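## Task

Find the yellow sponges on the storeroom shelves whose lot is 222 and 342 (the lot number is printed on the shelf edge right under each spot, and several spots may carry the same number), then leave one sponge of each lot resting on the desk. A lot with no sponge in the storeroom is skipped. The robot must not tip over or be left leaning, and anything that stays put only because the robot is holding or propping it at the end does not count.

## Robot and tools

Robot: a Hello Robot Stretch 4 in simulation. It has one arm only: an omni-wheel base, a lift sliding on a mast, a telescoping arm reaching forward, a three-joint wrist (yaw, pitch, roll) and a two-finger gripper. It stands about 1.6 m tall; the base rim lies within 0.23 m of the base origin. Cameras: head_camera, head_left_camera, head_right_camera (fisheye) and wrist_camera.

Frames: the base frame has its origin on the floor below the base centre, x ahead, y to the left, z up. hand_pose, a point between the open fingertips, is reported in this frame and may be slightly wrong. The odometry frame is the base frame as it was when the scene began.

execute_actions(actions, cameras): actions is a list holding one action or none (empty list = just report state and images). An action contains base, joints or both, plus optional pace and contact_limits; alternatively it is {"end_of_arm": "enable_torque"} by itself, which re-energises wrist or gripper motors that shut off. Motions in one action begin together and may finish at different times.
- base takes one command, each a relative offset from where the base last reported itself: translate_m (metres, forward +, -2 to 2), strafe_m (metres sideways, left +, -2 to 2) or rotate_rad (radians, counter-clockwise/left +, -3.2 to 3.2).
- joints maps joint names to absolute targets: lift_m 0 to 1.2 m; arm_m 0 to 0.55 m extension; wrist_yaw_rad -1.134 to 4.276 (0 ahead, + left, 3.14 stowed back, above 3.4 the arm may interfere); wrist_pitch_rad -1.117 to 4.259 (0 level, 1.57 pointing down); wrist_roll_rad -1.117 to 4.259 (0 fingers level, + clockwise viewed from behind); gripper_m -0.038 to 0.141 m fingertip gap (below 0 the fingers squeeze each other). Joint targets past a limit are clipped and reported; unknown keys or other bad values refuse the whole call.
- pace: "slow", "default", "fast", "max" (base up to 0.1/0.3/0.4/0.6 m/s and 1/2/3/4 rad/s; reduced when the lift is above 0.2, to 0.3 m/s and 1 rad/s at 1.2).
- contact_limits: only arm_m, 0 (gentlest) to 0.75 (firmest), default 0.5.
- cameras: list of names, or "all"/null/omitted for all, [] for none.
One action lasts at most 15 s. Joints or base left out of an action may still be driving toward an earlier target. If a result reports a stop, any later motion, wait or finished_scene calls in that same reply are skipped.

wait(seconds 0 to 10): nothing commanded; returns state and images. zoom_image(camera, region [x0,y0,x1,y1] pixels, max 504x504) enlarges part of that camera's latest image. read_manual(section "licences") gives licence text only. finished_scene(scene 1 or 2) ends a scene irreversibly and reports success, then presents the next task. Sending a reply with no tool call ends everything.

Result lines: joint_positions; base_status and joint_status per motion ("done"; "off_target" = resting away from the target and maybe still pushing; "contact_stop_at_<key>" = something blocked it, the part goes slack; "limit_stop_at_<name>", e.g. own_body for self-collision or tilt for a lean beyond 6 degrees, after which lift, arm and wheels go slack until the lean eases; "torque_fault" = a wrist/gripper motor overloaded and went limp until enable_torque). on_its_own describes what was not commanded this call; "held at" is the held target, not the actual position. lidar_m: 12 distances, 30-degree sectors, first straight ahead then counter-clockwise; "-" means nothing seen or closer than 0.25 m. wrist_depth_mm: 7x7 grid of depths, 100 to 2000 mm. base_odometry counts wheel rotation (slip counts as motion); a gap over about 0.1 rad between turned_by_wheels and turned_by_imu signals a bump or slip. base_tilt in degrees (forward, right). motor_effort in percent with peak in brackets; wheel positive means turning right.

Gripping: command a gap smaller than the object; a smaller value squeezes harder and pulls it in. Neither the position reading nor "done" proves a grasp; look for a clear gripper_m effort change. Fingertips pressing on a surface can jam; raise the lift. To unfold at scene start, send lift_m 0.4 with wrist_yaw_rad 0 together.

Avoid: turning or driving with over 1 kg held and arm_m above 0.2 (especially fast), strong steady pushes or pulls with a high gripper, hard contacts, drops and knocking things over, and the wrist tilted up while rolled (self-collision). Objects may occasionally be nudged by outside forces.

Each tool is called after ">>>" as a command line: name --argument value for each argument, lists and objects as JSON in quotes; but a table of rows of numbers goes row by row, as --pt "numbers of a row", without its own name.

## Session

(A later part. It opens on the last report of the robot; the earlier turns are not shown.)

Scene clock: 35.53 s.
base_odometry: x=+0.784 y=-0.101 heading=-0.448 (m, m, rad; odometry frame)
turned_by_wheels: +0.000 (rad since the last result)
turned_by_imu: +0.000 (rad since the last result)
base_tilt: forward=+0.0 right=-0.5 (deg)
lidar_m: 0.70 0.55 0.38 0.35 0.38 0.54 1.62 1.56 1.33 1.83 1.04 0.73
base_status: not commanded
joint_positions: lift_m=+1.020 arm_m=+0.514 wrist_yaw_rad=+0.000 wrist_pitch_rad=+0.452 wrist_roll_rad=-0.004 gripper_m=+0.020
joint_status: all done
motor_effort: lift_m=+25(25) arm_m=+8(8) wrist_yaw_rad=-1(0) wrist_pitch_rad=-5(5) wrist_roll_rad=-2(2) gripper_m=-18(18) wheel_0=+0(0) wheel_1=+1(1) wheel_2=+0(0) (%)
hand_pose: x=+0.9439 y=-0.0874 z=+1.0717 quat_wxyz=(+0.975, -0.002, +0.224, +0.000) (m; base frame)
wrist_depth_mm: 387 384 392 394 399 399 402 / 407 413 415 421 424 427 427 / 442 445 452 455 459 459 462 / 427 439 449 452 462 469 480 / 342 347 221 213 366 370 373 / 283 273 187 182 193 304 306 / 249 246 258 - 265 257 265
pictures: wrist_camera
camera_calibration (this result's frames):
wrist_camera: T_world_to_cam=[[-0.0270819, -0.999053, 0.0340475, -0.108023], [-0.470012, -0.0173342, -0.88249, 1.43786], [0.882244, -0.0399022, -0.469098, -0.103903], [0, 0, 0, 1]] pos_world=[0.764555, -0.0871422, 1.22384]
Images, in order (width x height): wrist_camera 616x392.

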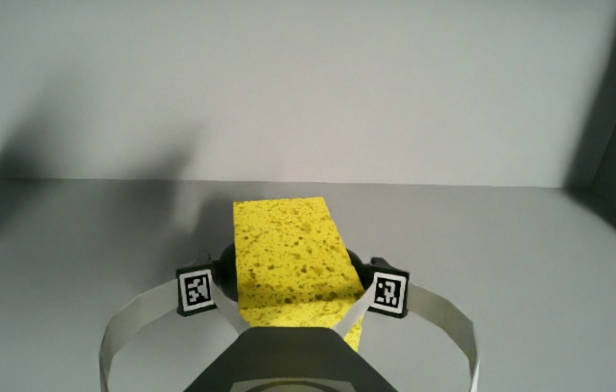

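>>> execute_actions --actions '[{"base":{"translate_m":-0.2},"joints":{"arm_m":0.0}}]' --cameras '[]'

>>> execute_actions --actions '[{"base":{"translate_m":-0.55}}]' --cameras '[]'

>>> execute_actions --actions '[{"base":{"rotate_rad":-1.6}}]'

Scene clock: 38.43 s.
base_odometry: x=+0.603 y=-0.015 heading=-0.449 (m, m, rad; odometry frame)
turned_by_wheels: -0.001 (rad since the last result)
turned_by_imu: +0.000 (rad since the last result)
base_tilt: forward=+0.0 right=-0.4 (deg)
lidar_m: 0.90 0.54 0.38 0.35 0.39 0.55 1.63 1.49 1.21 1.81 1.33 0.95
base_status: done
joint_positions: lift_m=+1.020 arm_m=+0.001 wrist_yaw_rad=+0.000 wrist_pitch_rad=+0.453 wrist_roll_rad=-0.004 gripper_m=+0.020
joint_status: all done
motor_effort: lift_m=+25(25) arm_m=-8(10) wrist_yaw_rad=+0(1) wrist_pitch_rad=-7(7) wrist_roll_rad=-2(1) gripper_m=-18(16) wheel_0=-2(8) wheel_1=-3(7) wheel_2=-2(10) (%)
hand_pose: x=+0.4318 y=-0.0875 z=+1.0716 quat_wxyz=(+0.974, -0.002, +0.224, +0.000) (m; base frame)
wrist_depth_mm: 640 931 1042 1042 1042 788 647 / 661 809 904 931 976 798 699 / 691 831 1182 1205 1205 750 759 / 741 976 1255 1229 1255 854 1308 / 741 960 221 213 1078 917 1098 / 732 891 187 182 193 976 1397 / 723 1025 1281 - 1255 1229 1308
pictures: none
No camera images: the call's "cameras" was empty. Leave "cameras" out to get every camera's image.

Scene clock: 41.73 s.
base_odometry: x=+0.108 y=+0.224 heading=-0.449 (m, m, rad; odometry frame)
turned_by_wheels: +0.000 (rad since the last result)
turned_by_imu: -0.001 (rad since the last result)
base_tilt: forward=+0.0 right=-0.5 (deg)
lidar_m: 1.46 0.52 0.36 0.35 0.36 0.57 1.62 1.60 1.09 1.04 1.93 1.53
base_status: done
joint_positions: lift_m=+1.020 arm_m=+0.001 wrist_yaw_rad=+0.000 wrist_pitch_rad=+0.453 wrist_roll_rad=-0.004 gripper_m=+0.020
joint_status: not commanded
motor_effort: lift_m=+25(25) arm_m=-8(8) wrist_yaw_rad=-1(2) wrist_pitch_rad=-5(6) wrist_roll_rad=-1(1) gripper_m=-18(17) wheel_0=-2(8) wheel_1=-3(4) wheel_2=-1(10) (%)
hand_pose: x=+0.4318 y=-0.0875 z=+1.0716 quat_wxyz=(+0.974, -0.002, +0.224, +0.000) (m; base frame)
wrist_depth_mm: 723 1078 1499 1499 1464 1537 1537 / 732 1118 1618 1618 1255 1661 1618 / 741 1118 1618 1708 1464 1756 1708 / 741 1138 1464 1430 1464 1576 1576 / 741 1138 221 213 1618 1863 1756 / 741 904 187 182 193 1618 1618 / 732 1118 1366 - 1397 1366 1430
pictures: none
No camera images: the call's "cameras" was empty. Leave "cameras" out to get every camera's image.

Scene clock: 44.07 s.
base_odometry: x=+0.108 y=+0.224 heading=-2.049 (m, m, rad; odometry frame)
turned_by_wheels: -1.600 (rad since the last result)
turned_by_imu: -1.584 (rad since the last result)
base_tilt: forward=-0.1 right=-0.4 (deg)
lidar_m: 1.04 1.88 1.55 1.44 0.55 0.37 0.35 0.40 0.55 1.38 1.63 1.11
base_status: done
joint_positions: lift_m=+1.020 arm_m=+0.001 wrist_yaw_rad=+0.000 wrist_pitch_rad=+0.452 wrist_roll_rad=-0.004 gripper_m=+0.020
joint_status: not commanded
motor_effort: lift_m=+24(24) arm_m=-8(8) wrist_yaw_rad=-3(2) wrist_pitch_rad=-6(7) wrist_roll_rad=-1(1) gripper_m=-19(18) wheel_0=+2(6) wheel_1=+1(10) wheel_2=+2(8) (%)
hand_pose: x=+0.4318 y=-0.0874 z=+1.0718 quat_wxyz=(+0.975, -0.002, +0.224, +0.000) (m; base frame)
wrist_depth_mm: 1397 1397 1464 1499 1537 1576 1576 / 1499 1537 1537 1576 1661 1661 1661 / 1618 1618 1661 1308 1366 1430 1464 / 1756 1756 1756 1008 1060 1078 1182 / 1808 1863 220 213 1863 1863 1808 / 1499 1430 187 182 192 1618 1576 / 1336 1308 1366 - 1397 1336 1397
pictures: head_camera, head_left_camera, head_right_camera, wrist_camera
camera_calibration (this result's frames):
wrist_camera: T_world_to_cam=[[-0.0271871, -0.99905, 0.0340577, -0.121889], [-0.470271, -0.017282, -0.882353, 1.19717], [0.882103, -0.040005, -0.469355, 0.348278], [0, 0, 0, 1]] pos_world=[0.252463, -0.0871514, 1.22394]
Images, in order (width x height): head_camera 420x560, head_left_camera 420x672, head_right_camera 420x672, wrist_camera 616x392.

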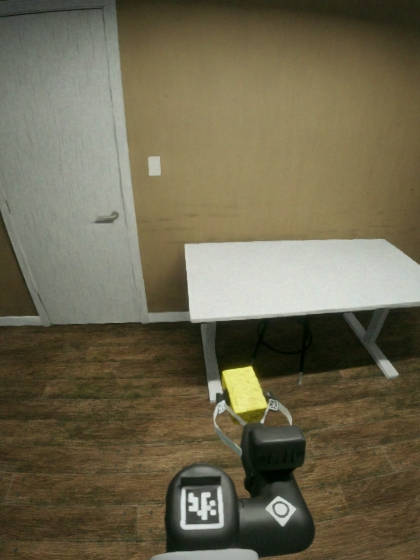

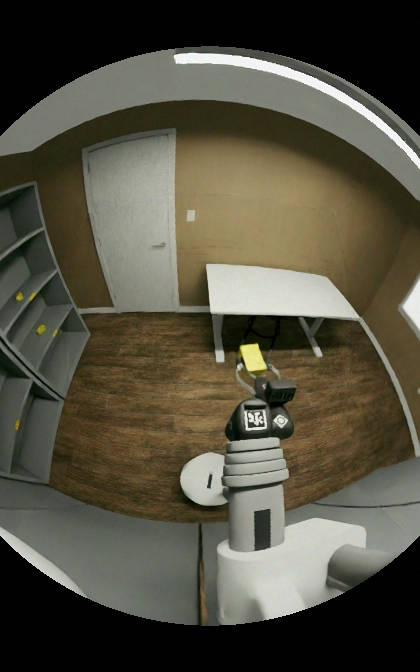

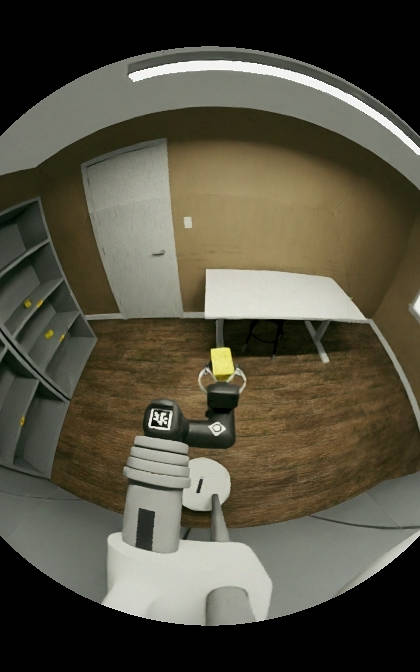

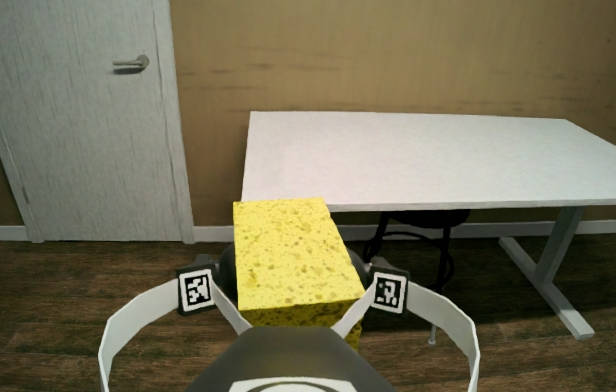

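>>> execute_actions --actions '[{"base":{"strafe_m":-0.3}}]' --cameras '[]'

>>> execute_actions --actions '[{"base":{"translate_m":0.5},"joints":{"arm_m":0.3,"lift_m":0.8}}]' --cameras '["head_camera","wrist_camera"]'

Scene clock: 46.83 s.
base_odometry: x=-0.158 y=+0.362 heading=-2.049 (m, m, rad; odometry frame)
turned_by_wheels: +0.000 (rad since the last result)
turned_by_imu: +0.001 (rad since the last result)
base_tilt: forward=+0.0 right=-0.5 (deg)
lidar_m: 1.04 1.08 1.86 1.69 0.56 0.39 0.34 0.38 0.53 1.36 1.64 1.12
base_status: done
joint_positions: lift_m=+1.020 arm_m=+0.001 wrist_yaw_rad=+0.000 wrist_pitch_rad=+0.452 wrist_roll_rad=-0.004 gripper_m=+0.020
joint_status: not commanded
motor_effort: lift_m=+23(24) arm_m=-9(8) wrist_yaw_rad=-1(3) wrist_pitch_rad=-7(5) wrist_roll_rad=-1(2) gripper_m=-15(17) wheel_0=+0(10) wheel_1=-2(11) wheel_2=+1(1) (%)
hand_pose: x=+0.4318 y=-0.0874 z=+1.0718 quat_wxyz=(+0.975, -0.002, +0.224, +0.000) (m; base frame)
wrist_depth_mm: 1397 1430 1464 1499 1499 1576 1576 / 1499 1537 1576 1618 1618 1661 1708 / 1618 1661 1308 1308 1366 1397 1756 / 1756 1756 1025 991 1118 1160 1205 / 1808 1863 221 213 1863 1863 - / 1499 1430 187 182 193 1576 1576 / 1336 1336 1308 - 1397 1336 1397
pictures: none
No camera images: the call's "cameras" was empty. Leave "cameras" out to get every camera's image.

Scene clock: 50.00 s.
base_odometry: x=-0.388 y=-0.082 heading=-2.048 (m, m, rad; odometry frame)
turned_by_wheels: +0.000 (rad since the last result)
turned_by_imu: +0.003 (rad since the last result)
base_tilt: forward=+0.0 right=-0.4 (deg)
lidar_m: 0.54 0.56 1.84 1.77 1.29 0.93 0.86 0.90 1.24 2.43 0.88 0.63
base_status: done
joint_positions: lift_m=+0.800 arm_m=+0.299 wrist_yaw_rad=+0.000 wrist_pitch_rad=+0.452 wrist_roll_rad=-0.004 gripper_m=+0.020
joint_status: all done
motor_effort: lift_m=+14(23) arm_m=+8(6) wrist_yaw_rad=-1(1) wrist_pitch_rad=-5(7) wrist_roll_rad=-2(2) gripper_m=-18(18) wheel_0=+2(7) wheel_1=+3(10) wheel_2=+1(10) (%)
hand_pose: x=+0.7289 y=-0.0874 z=+0.8526 quat_wxyz=(+0.975, -0.002, +0.224, +0.000) (m; base frame)
wrist_depth_mm: 750 750 768 778 809 809 820 / 798 809 831 831 854 866 878 / 831 715 723 750 759 788 820 / 525 535 549 559 569 574 585 / 421 430 221 213 452 455 455 / 345 336 187 182 193 375 373 / 304 303 317 - 325 314 325
pictures: head_camera, wrist_camera
camera_calibration (this result's frames):
wrist_camera: T_world_to_cam=[[-0.0270315, -0.999054, 0.0340552, -0.106416], [-0.470187, -0.0173567, -0.882396, 1.14346], [0.882153, -0.0398648, -0.469273, -0.0168065], [0, 0, 0, 1]] pos_world=[0.54959, -0.0871387, 1.00472]
Images, in order (width x height): head_camera 420x560, wrist_camera 616x392.

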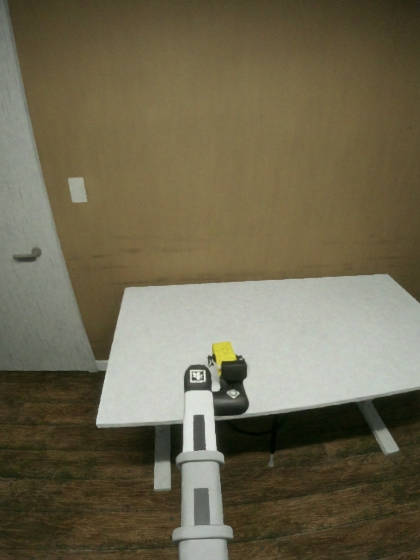

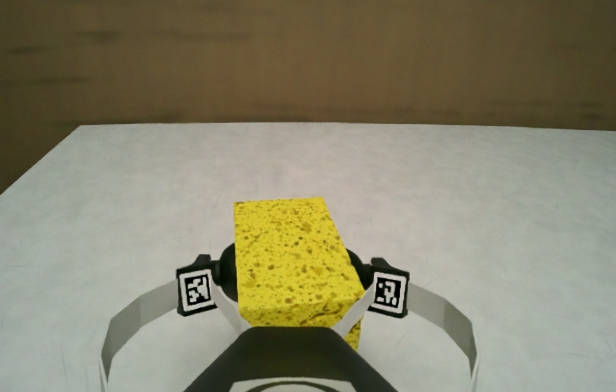

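>>> execute_actions --actions '[{"joints":{"lift_m":0.708}}]' --cameras '[]'

>>> execute_actions --actions '[{"joints":{"gripper_m":0.12}}]' --cameras '[]'

>>> execute_actions --actions '[{"joints":{"lift_m":0.85}}]'

Scene clock: 51.70 s.
base_odometry: x=-0.388 y=-0.082 heading=-2.048 (m, m, rad; odometry frame)
turned_by_wheels: +0.000 (rad since the last result)
turned_by_imu: +0.001 (rad since the last result)
base_tilt: forward=+0.0 right=-0.5 (deg)
lidar_m: 0.57 0.55 1.84 1.76 1.28 0.90 0.86 0.88 1.22 2.45 0.87 0.60
base_status: not commanded
joint_positions: lift_m=+0.708 arm_m=+0.299 wrist_yaw_rad=+0.000 wrist_pitch_rad=+0.452 wrist_roll_rad=-0.004 gripper_m=+0.020
joint_status: all done
motor_effort: lift_m=+14(16) arm_m=+8(8) wrist_yaw_rad=-2(1) wrist_pitch_rad=-5(4) wrist_roll_rad=-2(0) gripper_m=-19(19) wheel_0=+2(2) wheel_1=+3(3) wheel_2=+1(1) (%)
hand_pose: x=+0.7290 y=-0.0874 z=+0.7606 quat_wxyz=(+0.975, -0.002, +0.224, +0.000) (m; base frame)
wrist_depth_mm: 750 759 778 778 798 809 809 / 778 723 741 759 809 842 842 / 477 480 488 500 512 530 554 / 353 362 366 375 379 387 392 / 281 289 221 213 303 304 307 / 234 226 187 182 193 251 251 / 205 204 212 - 219 212 -
pictures: none
No camera images: the call's "cameras" was empty. Leave "cameras" out to get every camera's image.

Scene clock: 53.57 s.
base_odometry: x=-0.388 y=-0.082 heading=-2.048 (m, m, rad; odometry frame)
turned_by_wheels: +0.000 (rad since the last result)
turned_by_imu: +0.001 (rad since the last result)
base_tilt: forward=+0.0 right=-0.5 (deg)
lidar_m: 0.55 0.59 1.86 1.78 1.28 0.91 0.84 0.87 1.24 2.42 0.87 0.62
base_status: not commanded
joint_positions: lift_m=+0.708 arm_m=+0.299 wrist_yaw_rad=+0.000 wrist_pitch_rad=+0.452 wrist_roll_rad=-0.004 gripper_m=+0.120
joint_status: all done
motor_effort: lift_m=+14(14) arm_m=+8(8) wrist_yaw_rad=-2(0) wrist_pitch_rad=-6(5) wrist_roll_rad=-2(2) gripper_m=-3(15) wheel_0=+2(2) wheel_1=+3(3) wheel_2=+1(1) (%)
hand_pose: x=+0.7290 y=-0.0874 z=+0.7606 quat_wxyz=(+0.975, -0.002, +0.224, +0.000) (m; base frame)
wrist_depth_mm: 750 759 768 788 809 809 809 / 778 723 750 750 788 842 854 / 477 480 492 500 512 535 554 / 353 362 368 373 379 387 394 / 282 285 271 228 301 306 309 / 233 225 202 195 232 251 252 / 206 204 213 - 218 212 -
pictures: none
No camera images: the call's "cameras" was empty. Leave "cameras" out to get every camera's image.

Scene clock: 55.23 s.
base_odometry: x=-0.388 y=-0.082 heading=-2.048 (m, m, rad; odometry frame)
turned_by_wheels: +0.000 (rad since the last result)
turned_by_imu: +0.001 (rad since the last result)
base_tilt: forward=-0.1 right=-0.5 (deg)
lidar_m: 0.54 0.59 1.85 1.76 1.27 0.90 0.85 0.91 1.23 2.44 0.90 0.63
base_status: not commanded
joint_positions: lift_m=+0.850 arm_m=+0.299 wrist_yaw_rad=+0.000 wrist_pitch_rad=+0.452 wrist_roll_rad=-0.004 gripper_m=+0.120
joint_status: all done
motor_effort: lift_m=+25(26) arm_m=+8(8) wrist_yaw_rad=-1(4) wrist_pitch_rad=-6(5) wrist_roll_rad=-2(2) gripper_m=-2(2) wheel_0=+2(2) wheel_1=+3(3) wheel_2=+1(1) (%)
hand_pose: x=+0.7290 y=-0.0874 z=+0.9017 quat_wxyz=(+0.975, -0.002, +0.224, +0.000) (m; base frame)
wrist_depth_mm: 750 759 778 788 798 798 831 / 798 820 820 842 854 866 866 / 854 842 866 878 891 904 917 / 621 627 634 661 668 683 691 / 492 496 517 521 530 535 535 / 407 394 402 421 407 439 439 / 359 353 373 - 382 370 379
pictures: head_camera, head_left_camera, head_right_camera, wrist_camera
camera_calibration (this result's frames):
wrist_camera: T_world_to_cam=[[-0.0270318, -0.999054, 0.0340552, -0.108087], [-0.470187, -0.0173566, -0.882396, 1.18677], [0.882153, -0.039865, -0.469273, 0.00622157], [0, 0, 0, 1]] pos_world=[0.549594, -0.0871387, 1.0538]
Images, in order (width x height): head_camera 420x560, head_left_camera 420x672, head_right_camera 420x672, wrist_camera 616x392.

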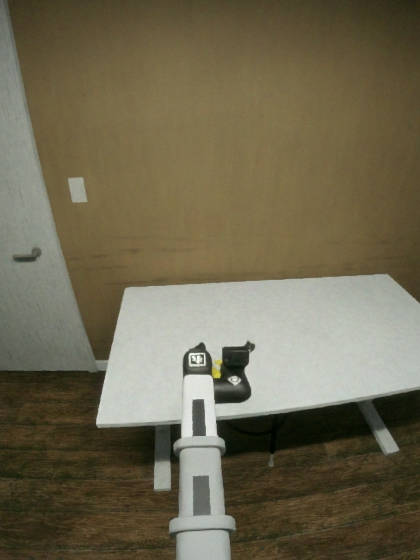

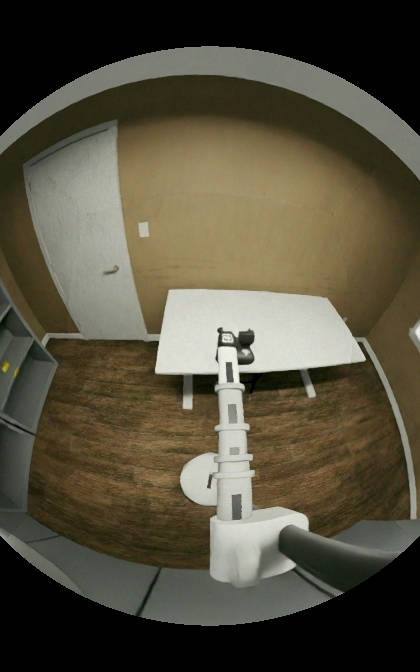

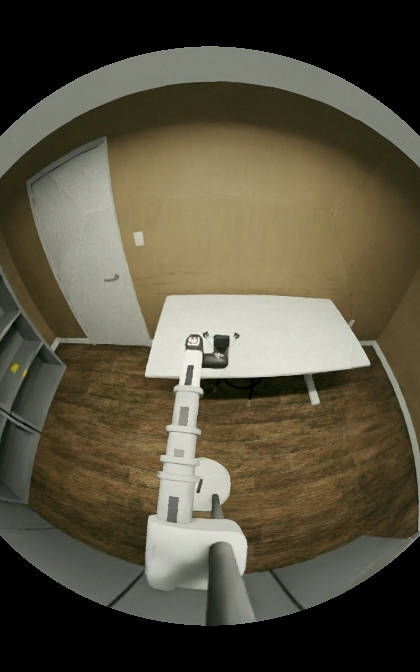

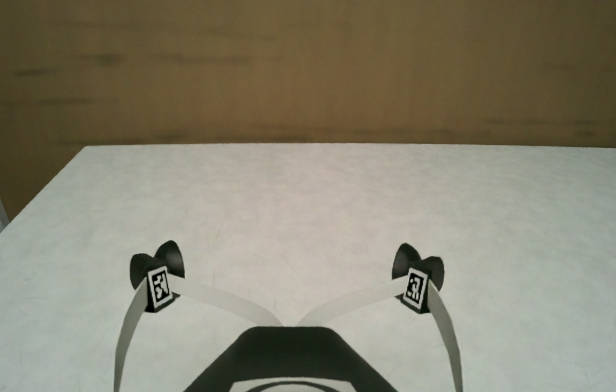

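>>> execute_actions --actions '[{"joints":{"arm_m":0.0},"pace":"fast"}]' --cameras '["head_camera","head_left_camera"]'

Scene clock: 57.17 s.
base_odometry: x=-0.388 y=-0.082 heading=-2.048 (m, m, rad; odometry frame)
turned_by_wheels: +0.000 (rad since the last result)
turned_by_imu: +0.001 (rad since the last result)
base_tilt: forward=+0.0 right=-0.5 (deg)
lidar_m: 0.56 0.57 1.85 1.78 1.26 0.91 0.84 0.90 1.25 2.46 0.89 0.62
base_status: not commanded
joint_positions: lift_m=+0.850 arm_m=+0.001 wrist_yaw_rad=+0.000 wrist_pitch_rad=+0.452 wrist_roll_rad=-0.004 gripper_m=+0.120
joint_status: all done
motor_effort: lift_m=+26(26) arm_m=-8(10) wrist_yaw_rad=-1(3) wrist_pitch_rad=-5(7) wrist_roll_rad=-2(2) gripper_m=+0(1) wheel_0=+2(2) wheel_1=+3(3) wheel_2=+1(1) (%)
hand_pose: x=+0.4318 y=-0.0875 z=+0.9016 quat_wxyz=(+0.975, -0.002, +0.224, +0.000) (m; base frame)
wrist_depth_mm: 1008 1008 1025 1042 1060 1098 1118 / 1060 1078 1078 1118 1160 1160 1160 / 1138 842 866 878 891 946 976 / 661 634 640 627 668 676 691 / 500 496 517 521 525 535 539 / 442 439 455 459 469 1308 1229 / 1138 1118 1078 - 1160 1182 1182
pictures: head_camera, head_left_camera
Images, in order (width x height): head_camera 420x560, head_left_camera 420x672.

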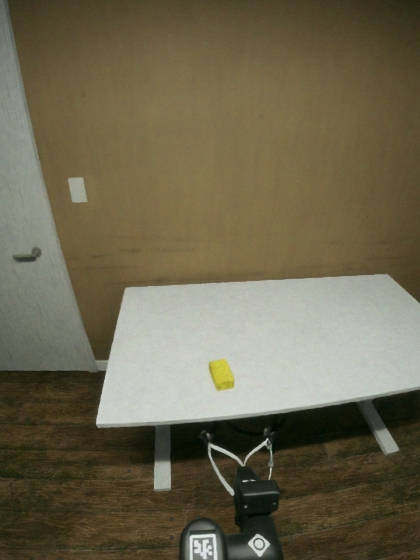

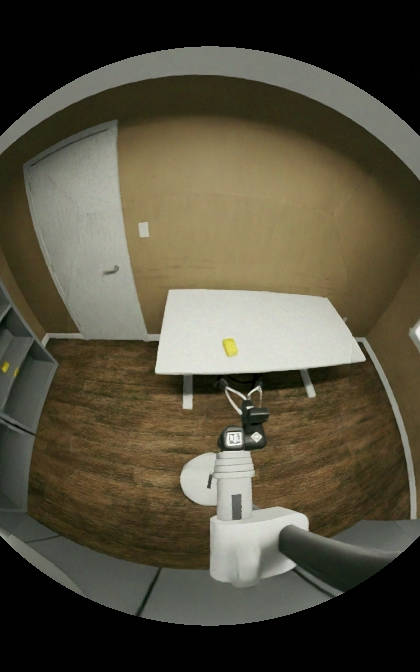

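>>> execute_actions --actions '[{"base":{"rotate_rad":3.1},"joints":{"wrist_pitch_rad":0}}]'

Scene clock: 60.43 s.
base_odometry: x=-0.388 y=-0.082 heading=+1.051 (m, m, rad; odometry frame)
turned_by_wheels: +3.099 (rad since the last result)
turned_by_imu: +3.071 (rad since the last result)
base_tilt: forward=-0.1 right=-0.4 (deg)
lidar_m: 0.85 0.87 1.18 2.44 0.88 0.59 0.55 0.57 1.86 1.76 1.35 0.92
base_status: done
joint_positions: lift_m=+0.850 arm_m=+0.001 wrist_yaw_rad=+0.000 wrist_pitch_rad=+0.003 wrist_roll_rad=-0.004 gripper_m=+0.120
joint_status: all done
motor_effort: lift_m=+25(26) arm_m=-9(8) wrist_yaw_rad=-1(1) wrist_pitch_rad=-7(11) wrist_roll_rad=-2(2) gripper_m=-1(1) wheel_0=-3(6) wheel_1=-3(7) wheel_2=-2(8) (%)
hand_pose: x=+0.4609 y=-0.0874 z=+1.0270 quat_wxyz=(+1.000, -0.002, +0.001, +0.000) (m; base frame)
wrist_depth_mm: 603 609 627 647 661 683 699 / 603 627 634 647 676 691 699 / 609 621 647 654 676 707 715 / 621 640 647 668 683 699 723 / 627 640 661 676 691 707 732 / 627 640 661 668 699 723 741 / 634 654 668 - 707 732 750
pictures: head_camera, head_left_camera, head_right_camera, wrist_camera
camera_calibration (this result's frames):
wrist_camera: T_world_to_cam=[[-0.0391709, -0.999054, 0.0188872, -0.0984382], [-0.0400734, -0.0173159, -0.999047, 1.09288], [0.998429, -0.0398904, -0.0393572, -0.193573], [0, 0, 0, 1]] pos_world=[0.233208, -0.0871426, 1.08607]
Images, in order (width x height): head_camera 420x560, head_left_camera 420x672, head_right_camera 420x672, wrist_camera 616x392.

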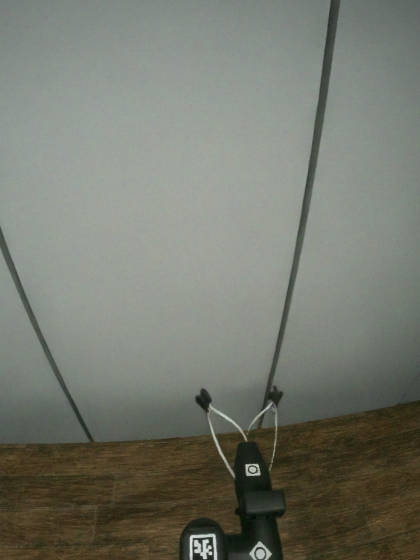

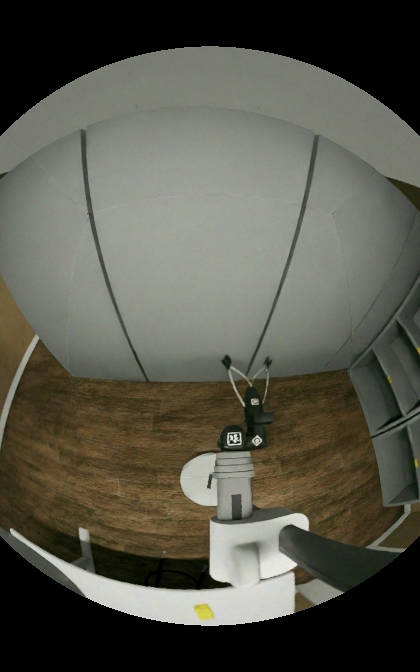

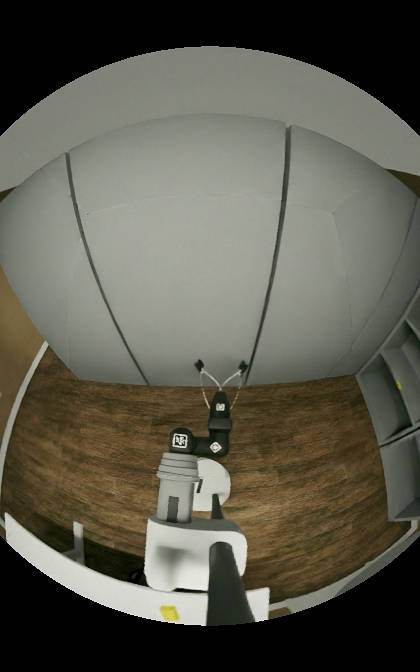

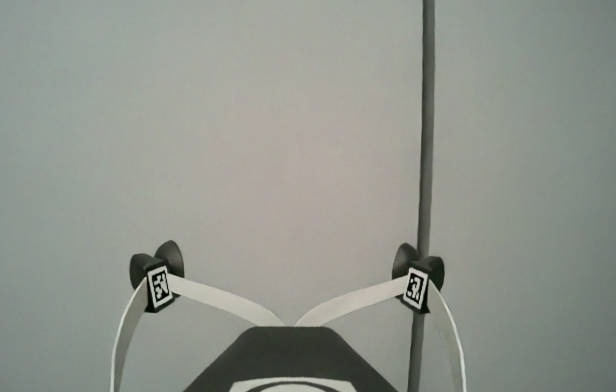

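>>> execute_actions --actions '[{"base":{"rotate_rad":1.3}}]'

Scene clock: 62.83 s.
base_odometry: x=-0.388 y=-0.082 heading=+2.351 (m, m, rad; odometry frame)
turned_by_wheels: +1.300 (rad since the last result)
turned_by_imu: +1.288 (rad since the last result)
base_tilt: forward=+0.0 right=-0.4 (deg)
lidar_m: 1.57 2.44 0.71 0.56 0.56 0.66 1.78 1.79 1.07 0.88 0.86 0.97
base_status: done
joint_positions: lift_m=+0.850 arm_m=+0.001 wrist_yaw_rad=+0.000 wrist_pitch_rad=+0.003 wrist_roll_rad=-0.004 gripper_m=+0.120
joint_status: not commanded
motor_effort: lift_m=+24(25) arm_m=-8(8) wrist_yaw_rad=-1(2) wrist_pitch_rad=-7(7) wrist_roll_rad=-1(0) gripper_m=-2(2) wheel_0=-2(7) wheel_1=-2(8) wheel_2=+1(7) (%)
hand_pose: x=+0.4609 y=-0.0874 z=+1.0270 quat_wxyz=(+1.000, -0.002, +0.001, +0.000) (m; base frame)
wrist_depth_mm: 1863 - - - 1205 878 715 / 1808 - - - 1229 878 715 / 1863 - - - 1229 904 723 / 1863 - - - 1229 891 723 / 1921 - - - 1229 891 732 / 1921 - - - 1078 854 723 / 1921 - - - 1229 842 715
pictures: head_camera, head_left_camera, head_right_camera, wrist_camera
camera_calibration (this result's frames):
wrist_camera: T_world_to_cam=[[-0.0391072, -0.999057, 0.0188855, -0.0984478], [-0.0400331, -0.0173183, -0.999048, 1.09289], [0.998433, -0.0398261, -0.039318, -0.193612], [0, 0, 0, 1]] pos_world=[0.233211, -0.0871387, 1.0861]
Images, in order (width x height): head_camera 420x560, head_left_camera 420x672, head_right_camera 420x672, wrist_camera 616x392.

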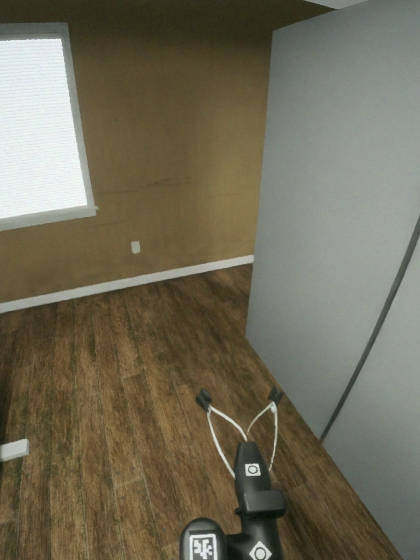

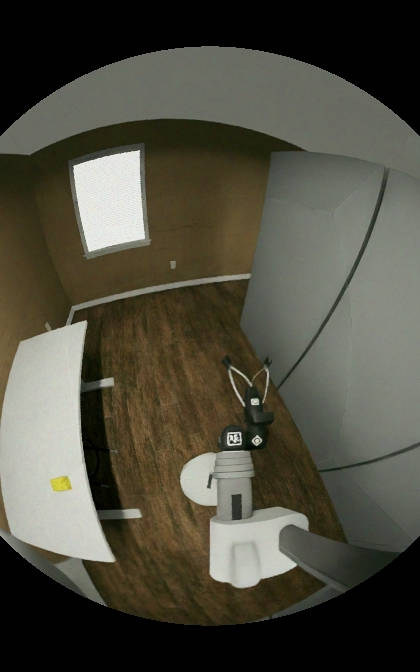

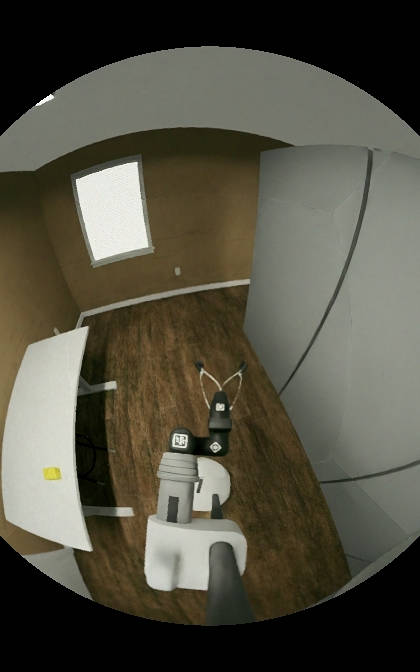

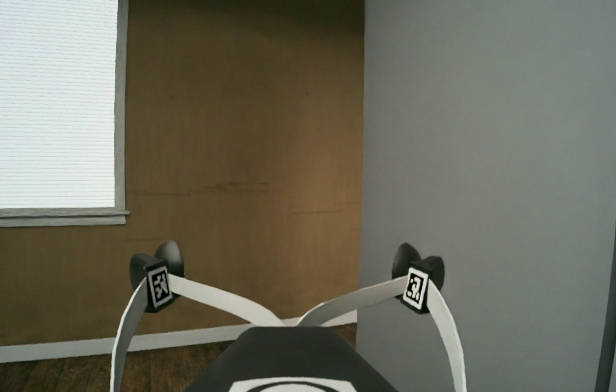

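>>> execute_actions --actions '[{"base":{"rotate_rad":0.37},"joints":{"wrist_pitch_rad":1.5,"lift_m":0.5}}]' --cameras '[]'

>>> execute_actions --actions '[{"base":{"translate_m":1.7},"pace":"fast"}]'

Scene clock: 70.47 s.
base_odometry: x=-0.388 y=-0.082 heading=+2.721 (m, m, rad; odometry frame)
turned_by_wheels: +0.370 (rad since the last result)
turned_by_imu: +0.368 (rad since the last result)
base_tilt: forward=+0.0 right=-0.5 (deg)
lidar_m: 2.43 0.80 0.58 0.55 0.58 1.84 1.78 1.22 0.90 0.85 0.91 1.29
base_status: done
joint_positions: lift_m=+0.500 arm_m=+0.001 wrist_yaw_rad=+0.000 wrist_pitch_rad=+1.500 wrist_roll_rad=-0.004 gripper_m=+0.120
joint_status: all done
motor_effort: lift_m=+14(24) arm_m=-8(8) wrist_yaw_rad=-3(2) wrist_pitch_rad=+1(5) wrist_roll_rad=-1(1) gripper_m=+1(2) wheel_0=-1(7) wheel_1=-2(9) wheel_2=+1(7) (%)
hand_pose: x=+0.1928 y=-0.0874 z=+0.3909 quat_wxyz=(+0.732, -0.001, +0.682, +0.001) (m; base frame)
wrist_depth_mm: 597 603 609 621 627 634 640 / 591 603 615 621 621 627 640 / 597 603 615 621 621 634 640 / 597 603 609 615 627 627 640 / 591 404 402 439 627 634 640 / 597 394 397 404 415 634 640 / 394 394 399 - 627 634 634
pictures: none
No camera images: the call's "cameras" was empty. Leave "cameras" out to get every camera's image.

Scene clock: 76.00 s.
base_odometry: x=-1.940 y=+0.612 heading=+2.721 (m, m, rad; odometry frame)
turned_by_wheels: +0.000 (rad since the last result)
turned_by_imu: +0.008 (rad since the last result)
base_tilt: forward=+0.0 right=-0.4 (deg)
lidar_m: 0.71 0.79 1.10 1.29 0.71 0.78 3.29 1.28 0.99 1.12 1.05 0.75
base_status: done
joint_positions: lift_m=+0.500 arm_m=+0.001 wrist_yaw_rad=+0.000 wrist_pitch_rad=+1.500 wrist_roll_rad=-0.004 gripper_m=+0.120
joint_status: not commanded
motor_effort: lift_m=+15(14) arm_m=-8(8) wrist_yaw_rad=-3(2) wrist_pitch_rad=+0(3) wrist_roll_rad=-1(2) gripper_m=-3(1) wheel_0=+2(9) wheel_1=+1(8) wheel_2=+0(12) (%)
hand_pose: x=+0.1927 y=-0.0874 z=+0.3909 quat_wxyz=(+0.732, -0.001, +0.682, +0.001) (m; base frame)
wrist_depth_mm: 597 603 609 615 621 634 640 / 597 609 609 615 621 627 640 / 597 603 609 615 621 640 640 / 591 603 615 621 627 634 647 / 603 404 402 436 621 627 634 / 591 394 399 402 418 634 640 / 392 397 397 - 627 640 640
pictures: head_camera, head_left_camera, head_right_camera, wrist_camera
camera_calibration (this result's frames):
wrist_camera: T_world_to_cam=[[0.0160088, -0.999051, 0.0405183, -0.116034], [-0.999286, -0.0173734, -0.0335551, 0.254123], [0.0342271, -0.0399522, -0.998615, 0.609891], [0, 0, 0, 1]] pos_world=[0.234924, -0.0871428, 0.622275]
Images, in order (width x height): head_camera 420x560, head_left_camera 420x672, head_right_camera 420x672, wrist_camera 616x392.

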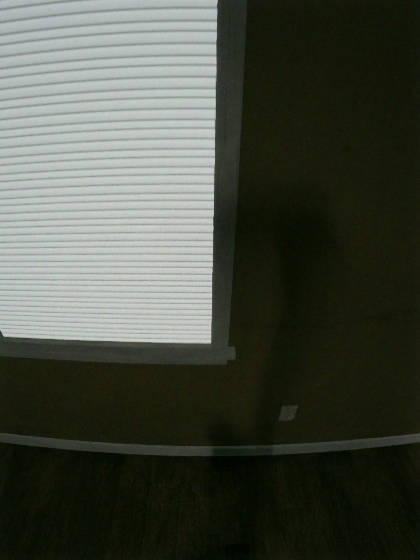

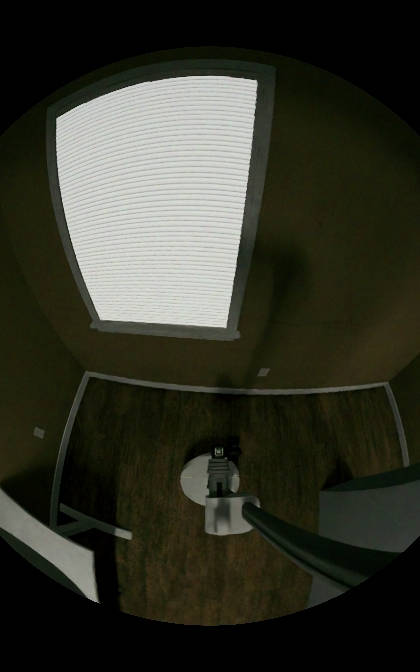

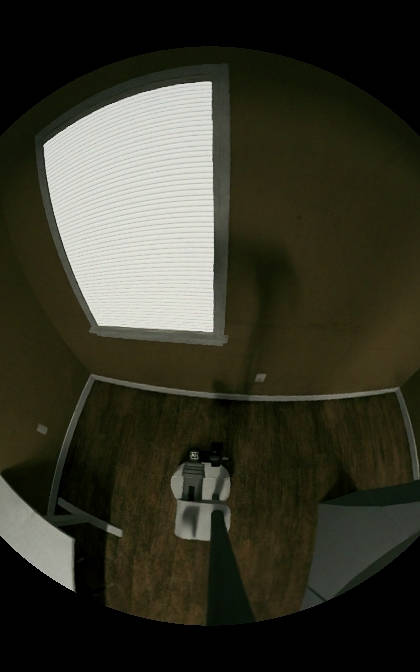

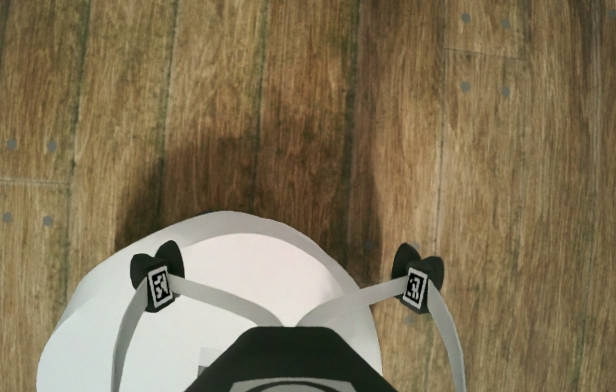

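>>> execute_actions --actions '[{"base":{"rotate_rad":-1.9}}]'

Scene clock: 78.60 s.
base_odometry: x=-1.940 y=+0.612 heading=+0.821 (m, m, rad; odometry frame)
turned_by_wheels: -1.899 (rad since the last result)
turned_by_imu: -1.881 (rad since the last result)
base_tilt: forward=+0.0 right=-0.4 (deg)
lidar_m: 0.99 1.65 0.90 0.71 0.72 0.84 1.28 1.05 0.73 1.03 2.03 1.11
base_status: done
joint_positions: lift_m=+0.500 arm_m=+0.001 wrist_yaw_rad=+0.000 wrist_pitch_rad=+1.500 wrist_roll_rad=-0.004 gripper_m=+0.120
joint_status: not commanded
motor_effort: lift_m=+14(15) arm_m=-8(8) wrist_yaw_rad=-2(2) wrist_pitch_rad=+1(2) wrist_roll_rad=-2(2) gripper_m=+0(2) wheel_0=+2(7) wheel_1=+3(9) wheel_2=+2(7) (%)
hand_pose: x=+0.1927 y=-0.0874 z=+0.3909 quat_wxyz=(+0.732, -0.001, +0.682, +0.001) (m; base frame)
wrist_depth_mm: 597 603 609 621 627 634 640 / 597 603 609 627 621 627 647 / 597 603 609 615 621 634 640 / 597 603 609 615 621 627 634 / 597 404 402 439 621 634 640 / 585 397 399 404 418 634 640 / 392 394 399 - 627 634 640
pictures: head_camera, head_left_camera, head_right_camera, wrist_camera
camera_calibration (this result's frames):
wrist_camera: T_world_to_cam=[[0.0160087, -0.999051, 0.0405183, -0.116034], [-0.999286, -0.0173734, -0.0335551, 0.254128], [0.0342271, -0.0399522, -0.998615, 0.609889], [0, 0, 0, 1]] pos_world=[0.234929, -0.0871428, 0.622273]
Images, in order (width x height): head_camera 420x560, head_left_camera 420x672, head_right_camera 420x672, wrist_camera 616x392.

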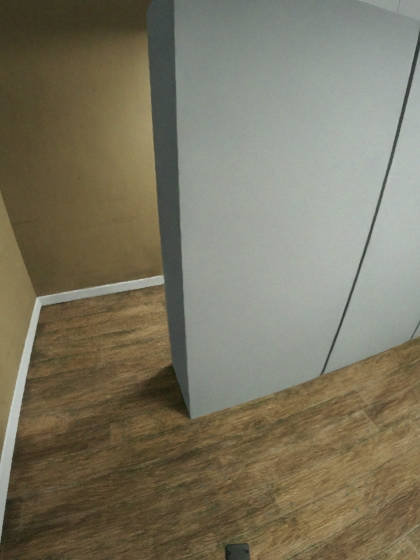

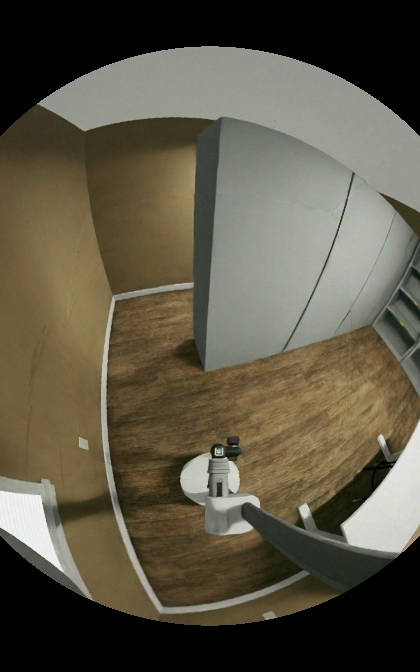

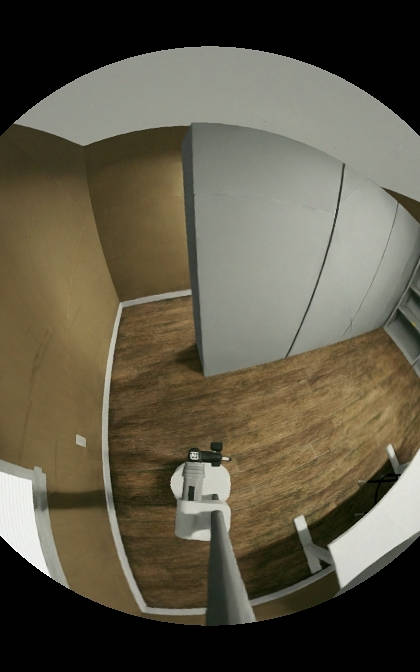

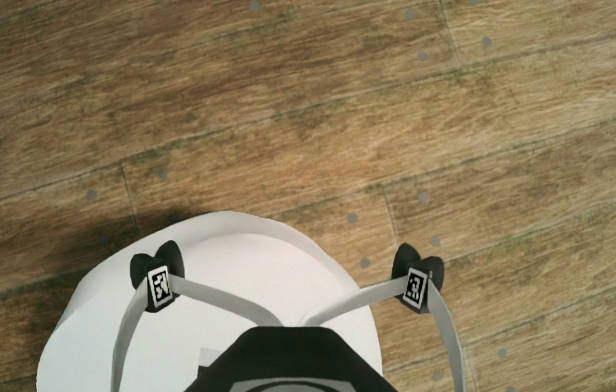

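>>> execute_actions --actions '[{"base":{"rotate_rad":0.33}}]' --cameras '[]'

>>> execute_actions --actions '[{"base":{"strafe_m":0.2}}]' --cameras '[]'

>>> execute_actions --actions '[{"base":{"translate_m":1.7},"pace":"fast"}]'

Scene clock: 80.10 s.
base_odometry: x=-1.940 y=+0.612 heading=+1.151 (m, m, rad; odometry frame)
turned_by_wheels: +0.329 (rad since the last result)
turned_by_imu: +0.327 (rad since the last result)
base_tilt: forward=-0.1 right=-0.5 (deg)
lidar_m: 1.06 1.04 0.78 0.71 0.77 1.09 1.29 0.70 0.78 3.20 1.32 0.96
base_status: done
joint_positions: lift_m=+0.500 arm_m=+0.001 wrist_yaw_rad=+0.000 wrist_pitch_rad=+1.500 wrist_roll_rad=-0.004 gripper_m=+0.120
joint_status: not commanded
motor_effort: lift_m=+15(15) arm_m=-8(8) wrist_yaw_rad=-2(1) wrist_pitch_rad=+0(2) wrist_roll_rad=-1(1) gripper_m=+1(1) wheel_0=-3(6) wheel_1=-3(7) wheel_2=-2(4) (%)
hand_pose: x=+0.1927 y=-0.0874 z=+0.3909 quat_wxyz=(+0.732, -0.001, +0.682, +0.001) (m; base frame)
wrist_depth_mm: 591 603 609 615 621 627 640 / 597 603 609 621 621 627 634 / 591 603 609 621 621 634 640 / 597 603 609 615 627 634 640 / 597 404 402 436 627 634 634 / 591 392 397 404 415 634 640 / 392 394 399 - 627 634 640
pictures: none
No camera images: the call's "cameras" was empty. Leave "cameras" out to get every camera's image.

Scene clock: 82.03 s.
base_odometry: x=-2.123 y=+0.694 heading=+1.151 (m, m, rad; odometry frame)
turned_by_wheels: +0.000 (rad since the last result)
turned_by_imu: +0.001 (rad since the last result)
base_tilt: forward=+0.0 right=-0.5 (deg)
lidar_m: 1.94 0.79 0.58 0.52 0.56 0.82 1.27 0.95 0.84 3.22 1.32 1.06
base_status: done
joint_positions: lift_m=+0.500 arm_m=+0.001 wrist_yaw_rad=+0.000 wrist_pitch_rad=+1.500 wrist_roll_rad=-0.004 gripper_m=+0.120
joint_status: not commanded
motor_effort: lift_m=+14(14) arm_m=-9(8) wrist_yaw_rad=-2(1) wrist_pitch_rad=+1(0) wrist_roll_rad=-2(1) gripper_m=+2(2) wheel_0=+0(8) wheel_1=+0(12) wheel_2=-1(2) (%)
hand_pose: x=+0.1927 y=-0.0874 z=+0.3909 quat_wxyz=(+0.732, -0.001, +0.682, +0.001) (m; base frame)
wrist_depth_mm: 597 597 615 615 627 634 640 / 597 597 609 615 627 627 640 / 597 603 609 609 621 627 647 / 597 603 615 621 621 627 647 / 591 404 402 436 621 627 640 / 597 394 397 402 418 634 640 / 394 394 399 - 621 627 634
pictures: none
No camera images: the call's "cameras" was empty. Leave "cameras" out to get every camera's image.

Scene clock: 87.63 s.
base_odometry: x=-1.430 y=+2.246 heading=+1.151 (m, m, rad; odometry frame)
turned_by_wheels: +0.000 (rad since the last result)
turned_by_imu: +0.008 (rad since the last result)
base_tilt: forward=-0.1 right=-0.5 (deg)
lidar_m: 0.72 0.66 0.49 0.47 0.50 0.72 2.42 0.69 0.56 1.26 0.98 0.72
base_status: done
joint_positions: lift_m=+0.500 arm_m=+0.001 wrist_yaw_rad=+0.000 wrist_pitch_rad=+1.500 wrist_roll_rad=-0.004 gripper_m=+0.120
joint_status: not commanded
motor_effort: lift_m=+14(15) arm_m=-8(8) wrist_yaw_rad=+0(1) wrist_pitch_rad=+2(2) wrist_roll_rad=-2(2) gripper_m=+0(0) wheel_0=+1(8) wheel_1=+2(10) wheel_2=+2(11) (%)
hand_pose: x=+0.1927 y=-0.0874 z=+0.3909 quat_wxyz=(+0.732, -0.001, +0.682, +0.001) (m; base frame)
wrist_depth_mm: 591 603 609 621 621 634 640 / 591 603 603 621 627 627 640 / 597 603 615 615 627 627 640 / 597 597 603 615 621 627 640 / 591 404 402 439 621 627 634 / 591 397 399 402 418 627 640 / 392 392 399 - 627 627 640
pictures: head_camera, head_left_camera, head_right_camera, wrist_camera
camera_calibration (this result's frames):
wrist_camera: T_world_to_cam=[[0.0160094, -0.999051, 0.0405182, -0.116034], [-0.999286, -0.0173736, -0.0335436, 0.254117], [0.0342157, -0.0399522, -0.998616, 0.609889], [0, 0, 0, 1]] pos_world=[0.234926, -0.0871428, 0.622271]
Images, in order (width x height): head_camera 420x560, head_left_camera 420x672, head_right_camera 420x672, wrist_camera 616x392.

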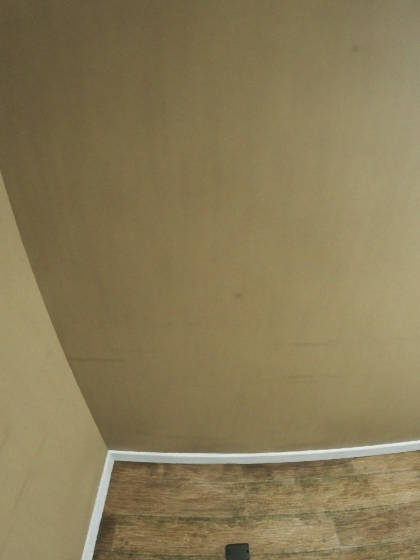

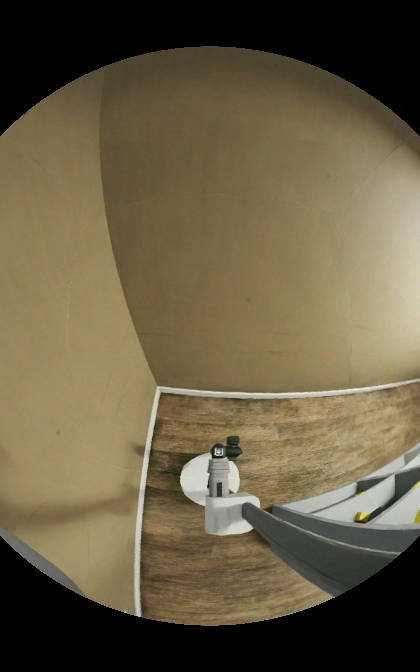

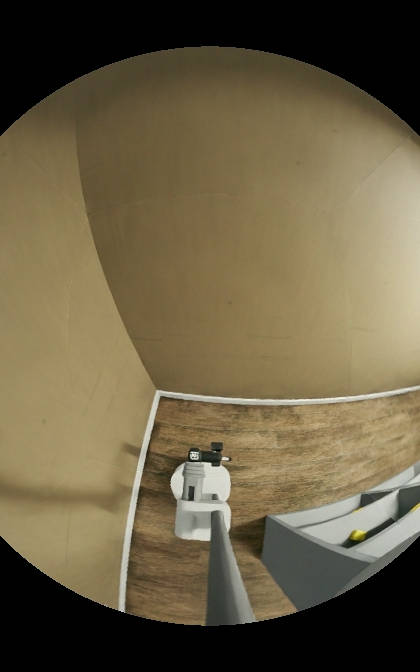

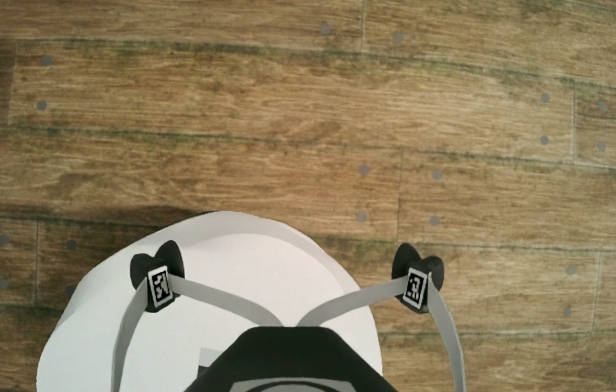

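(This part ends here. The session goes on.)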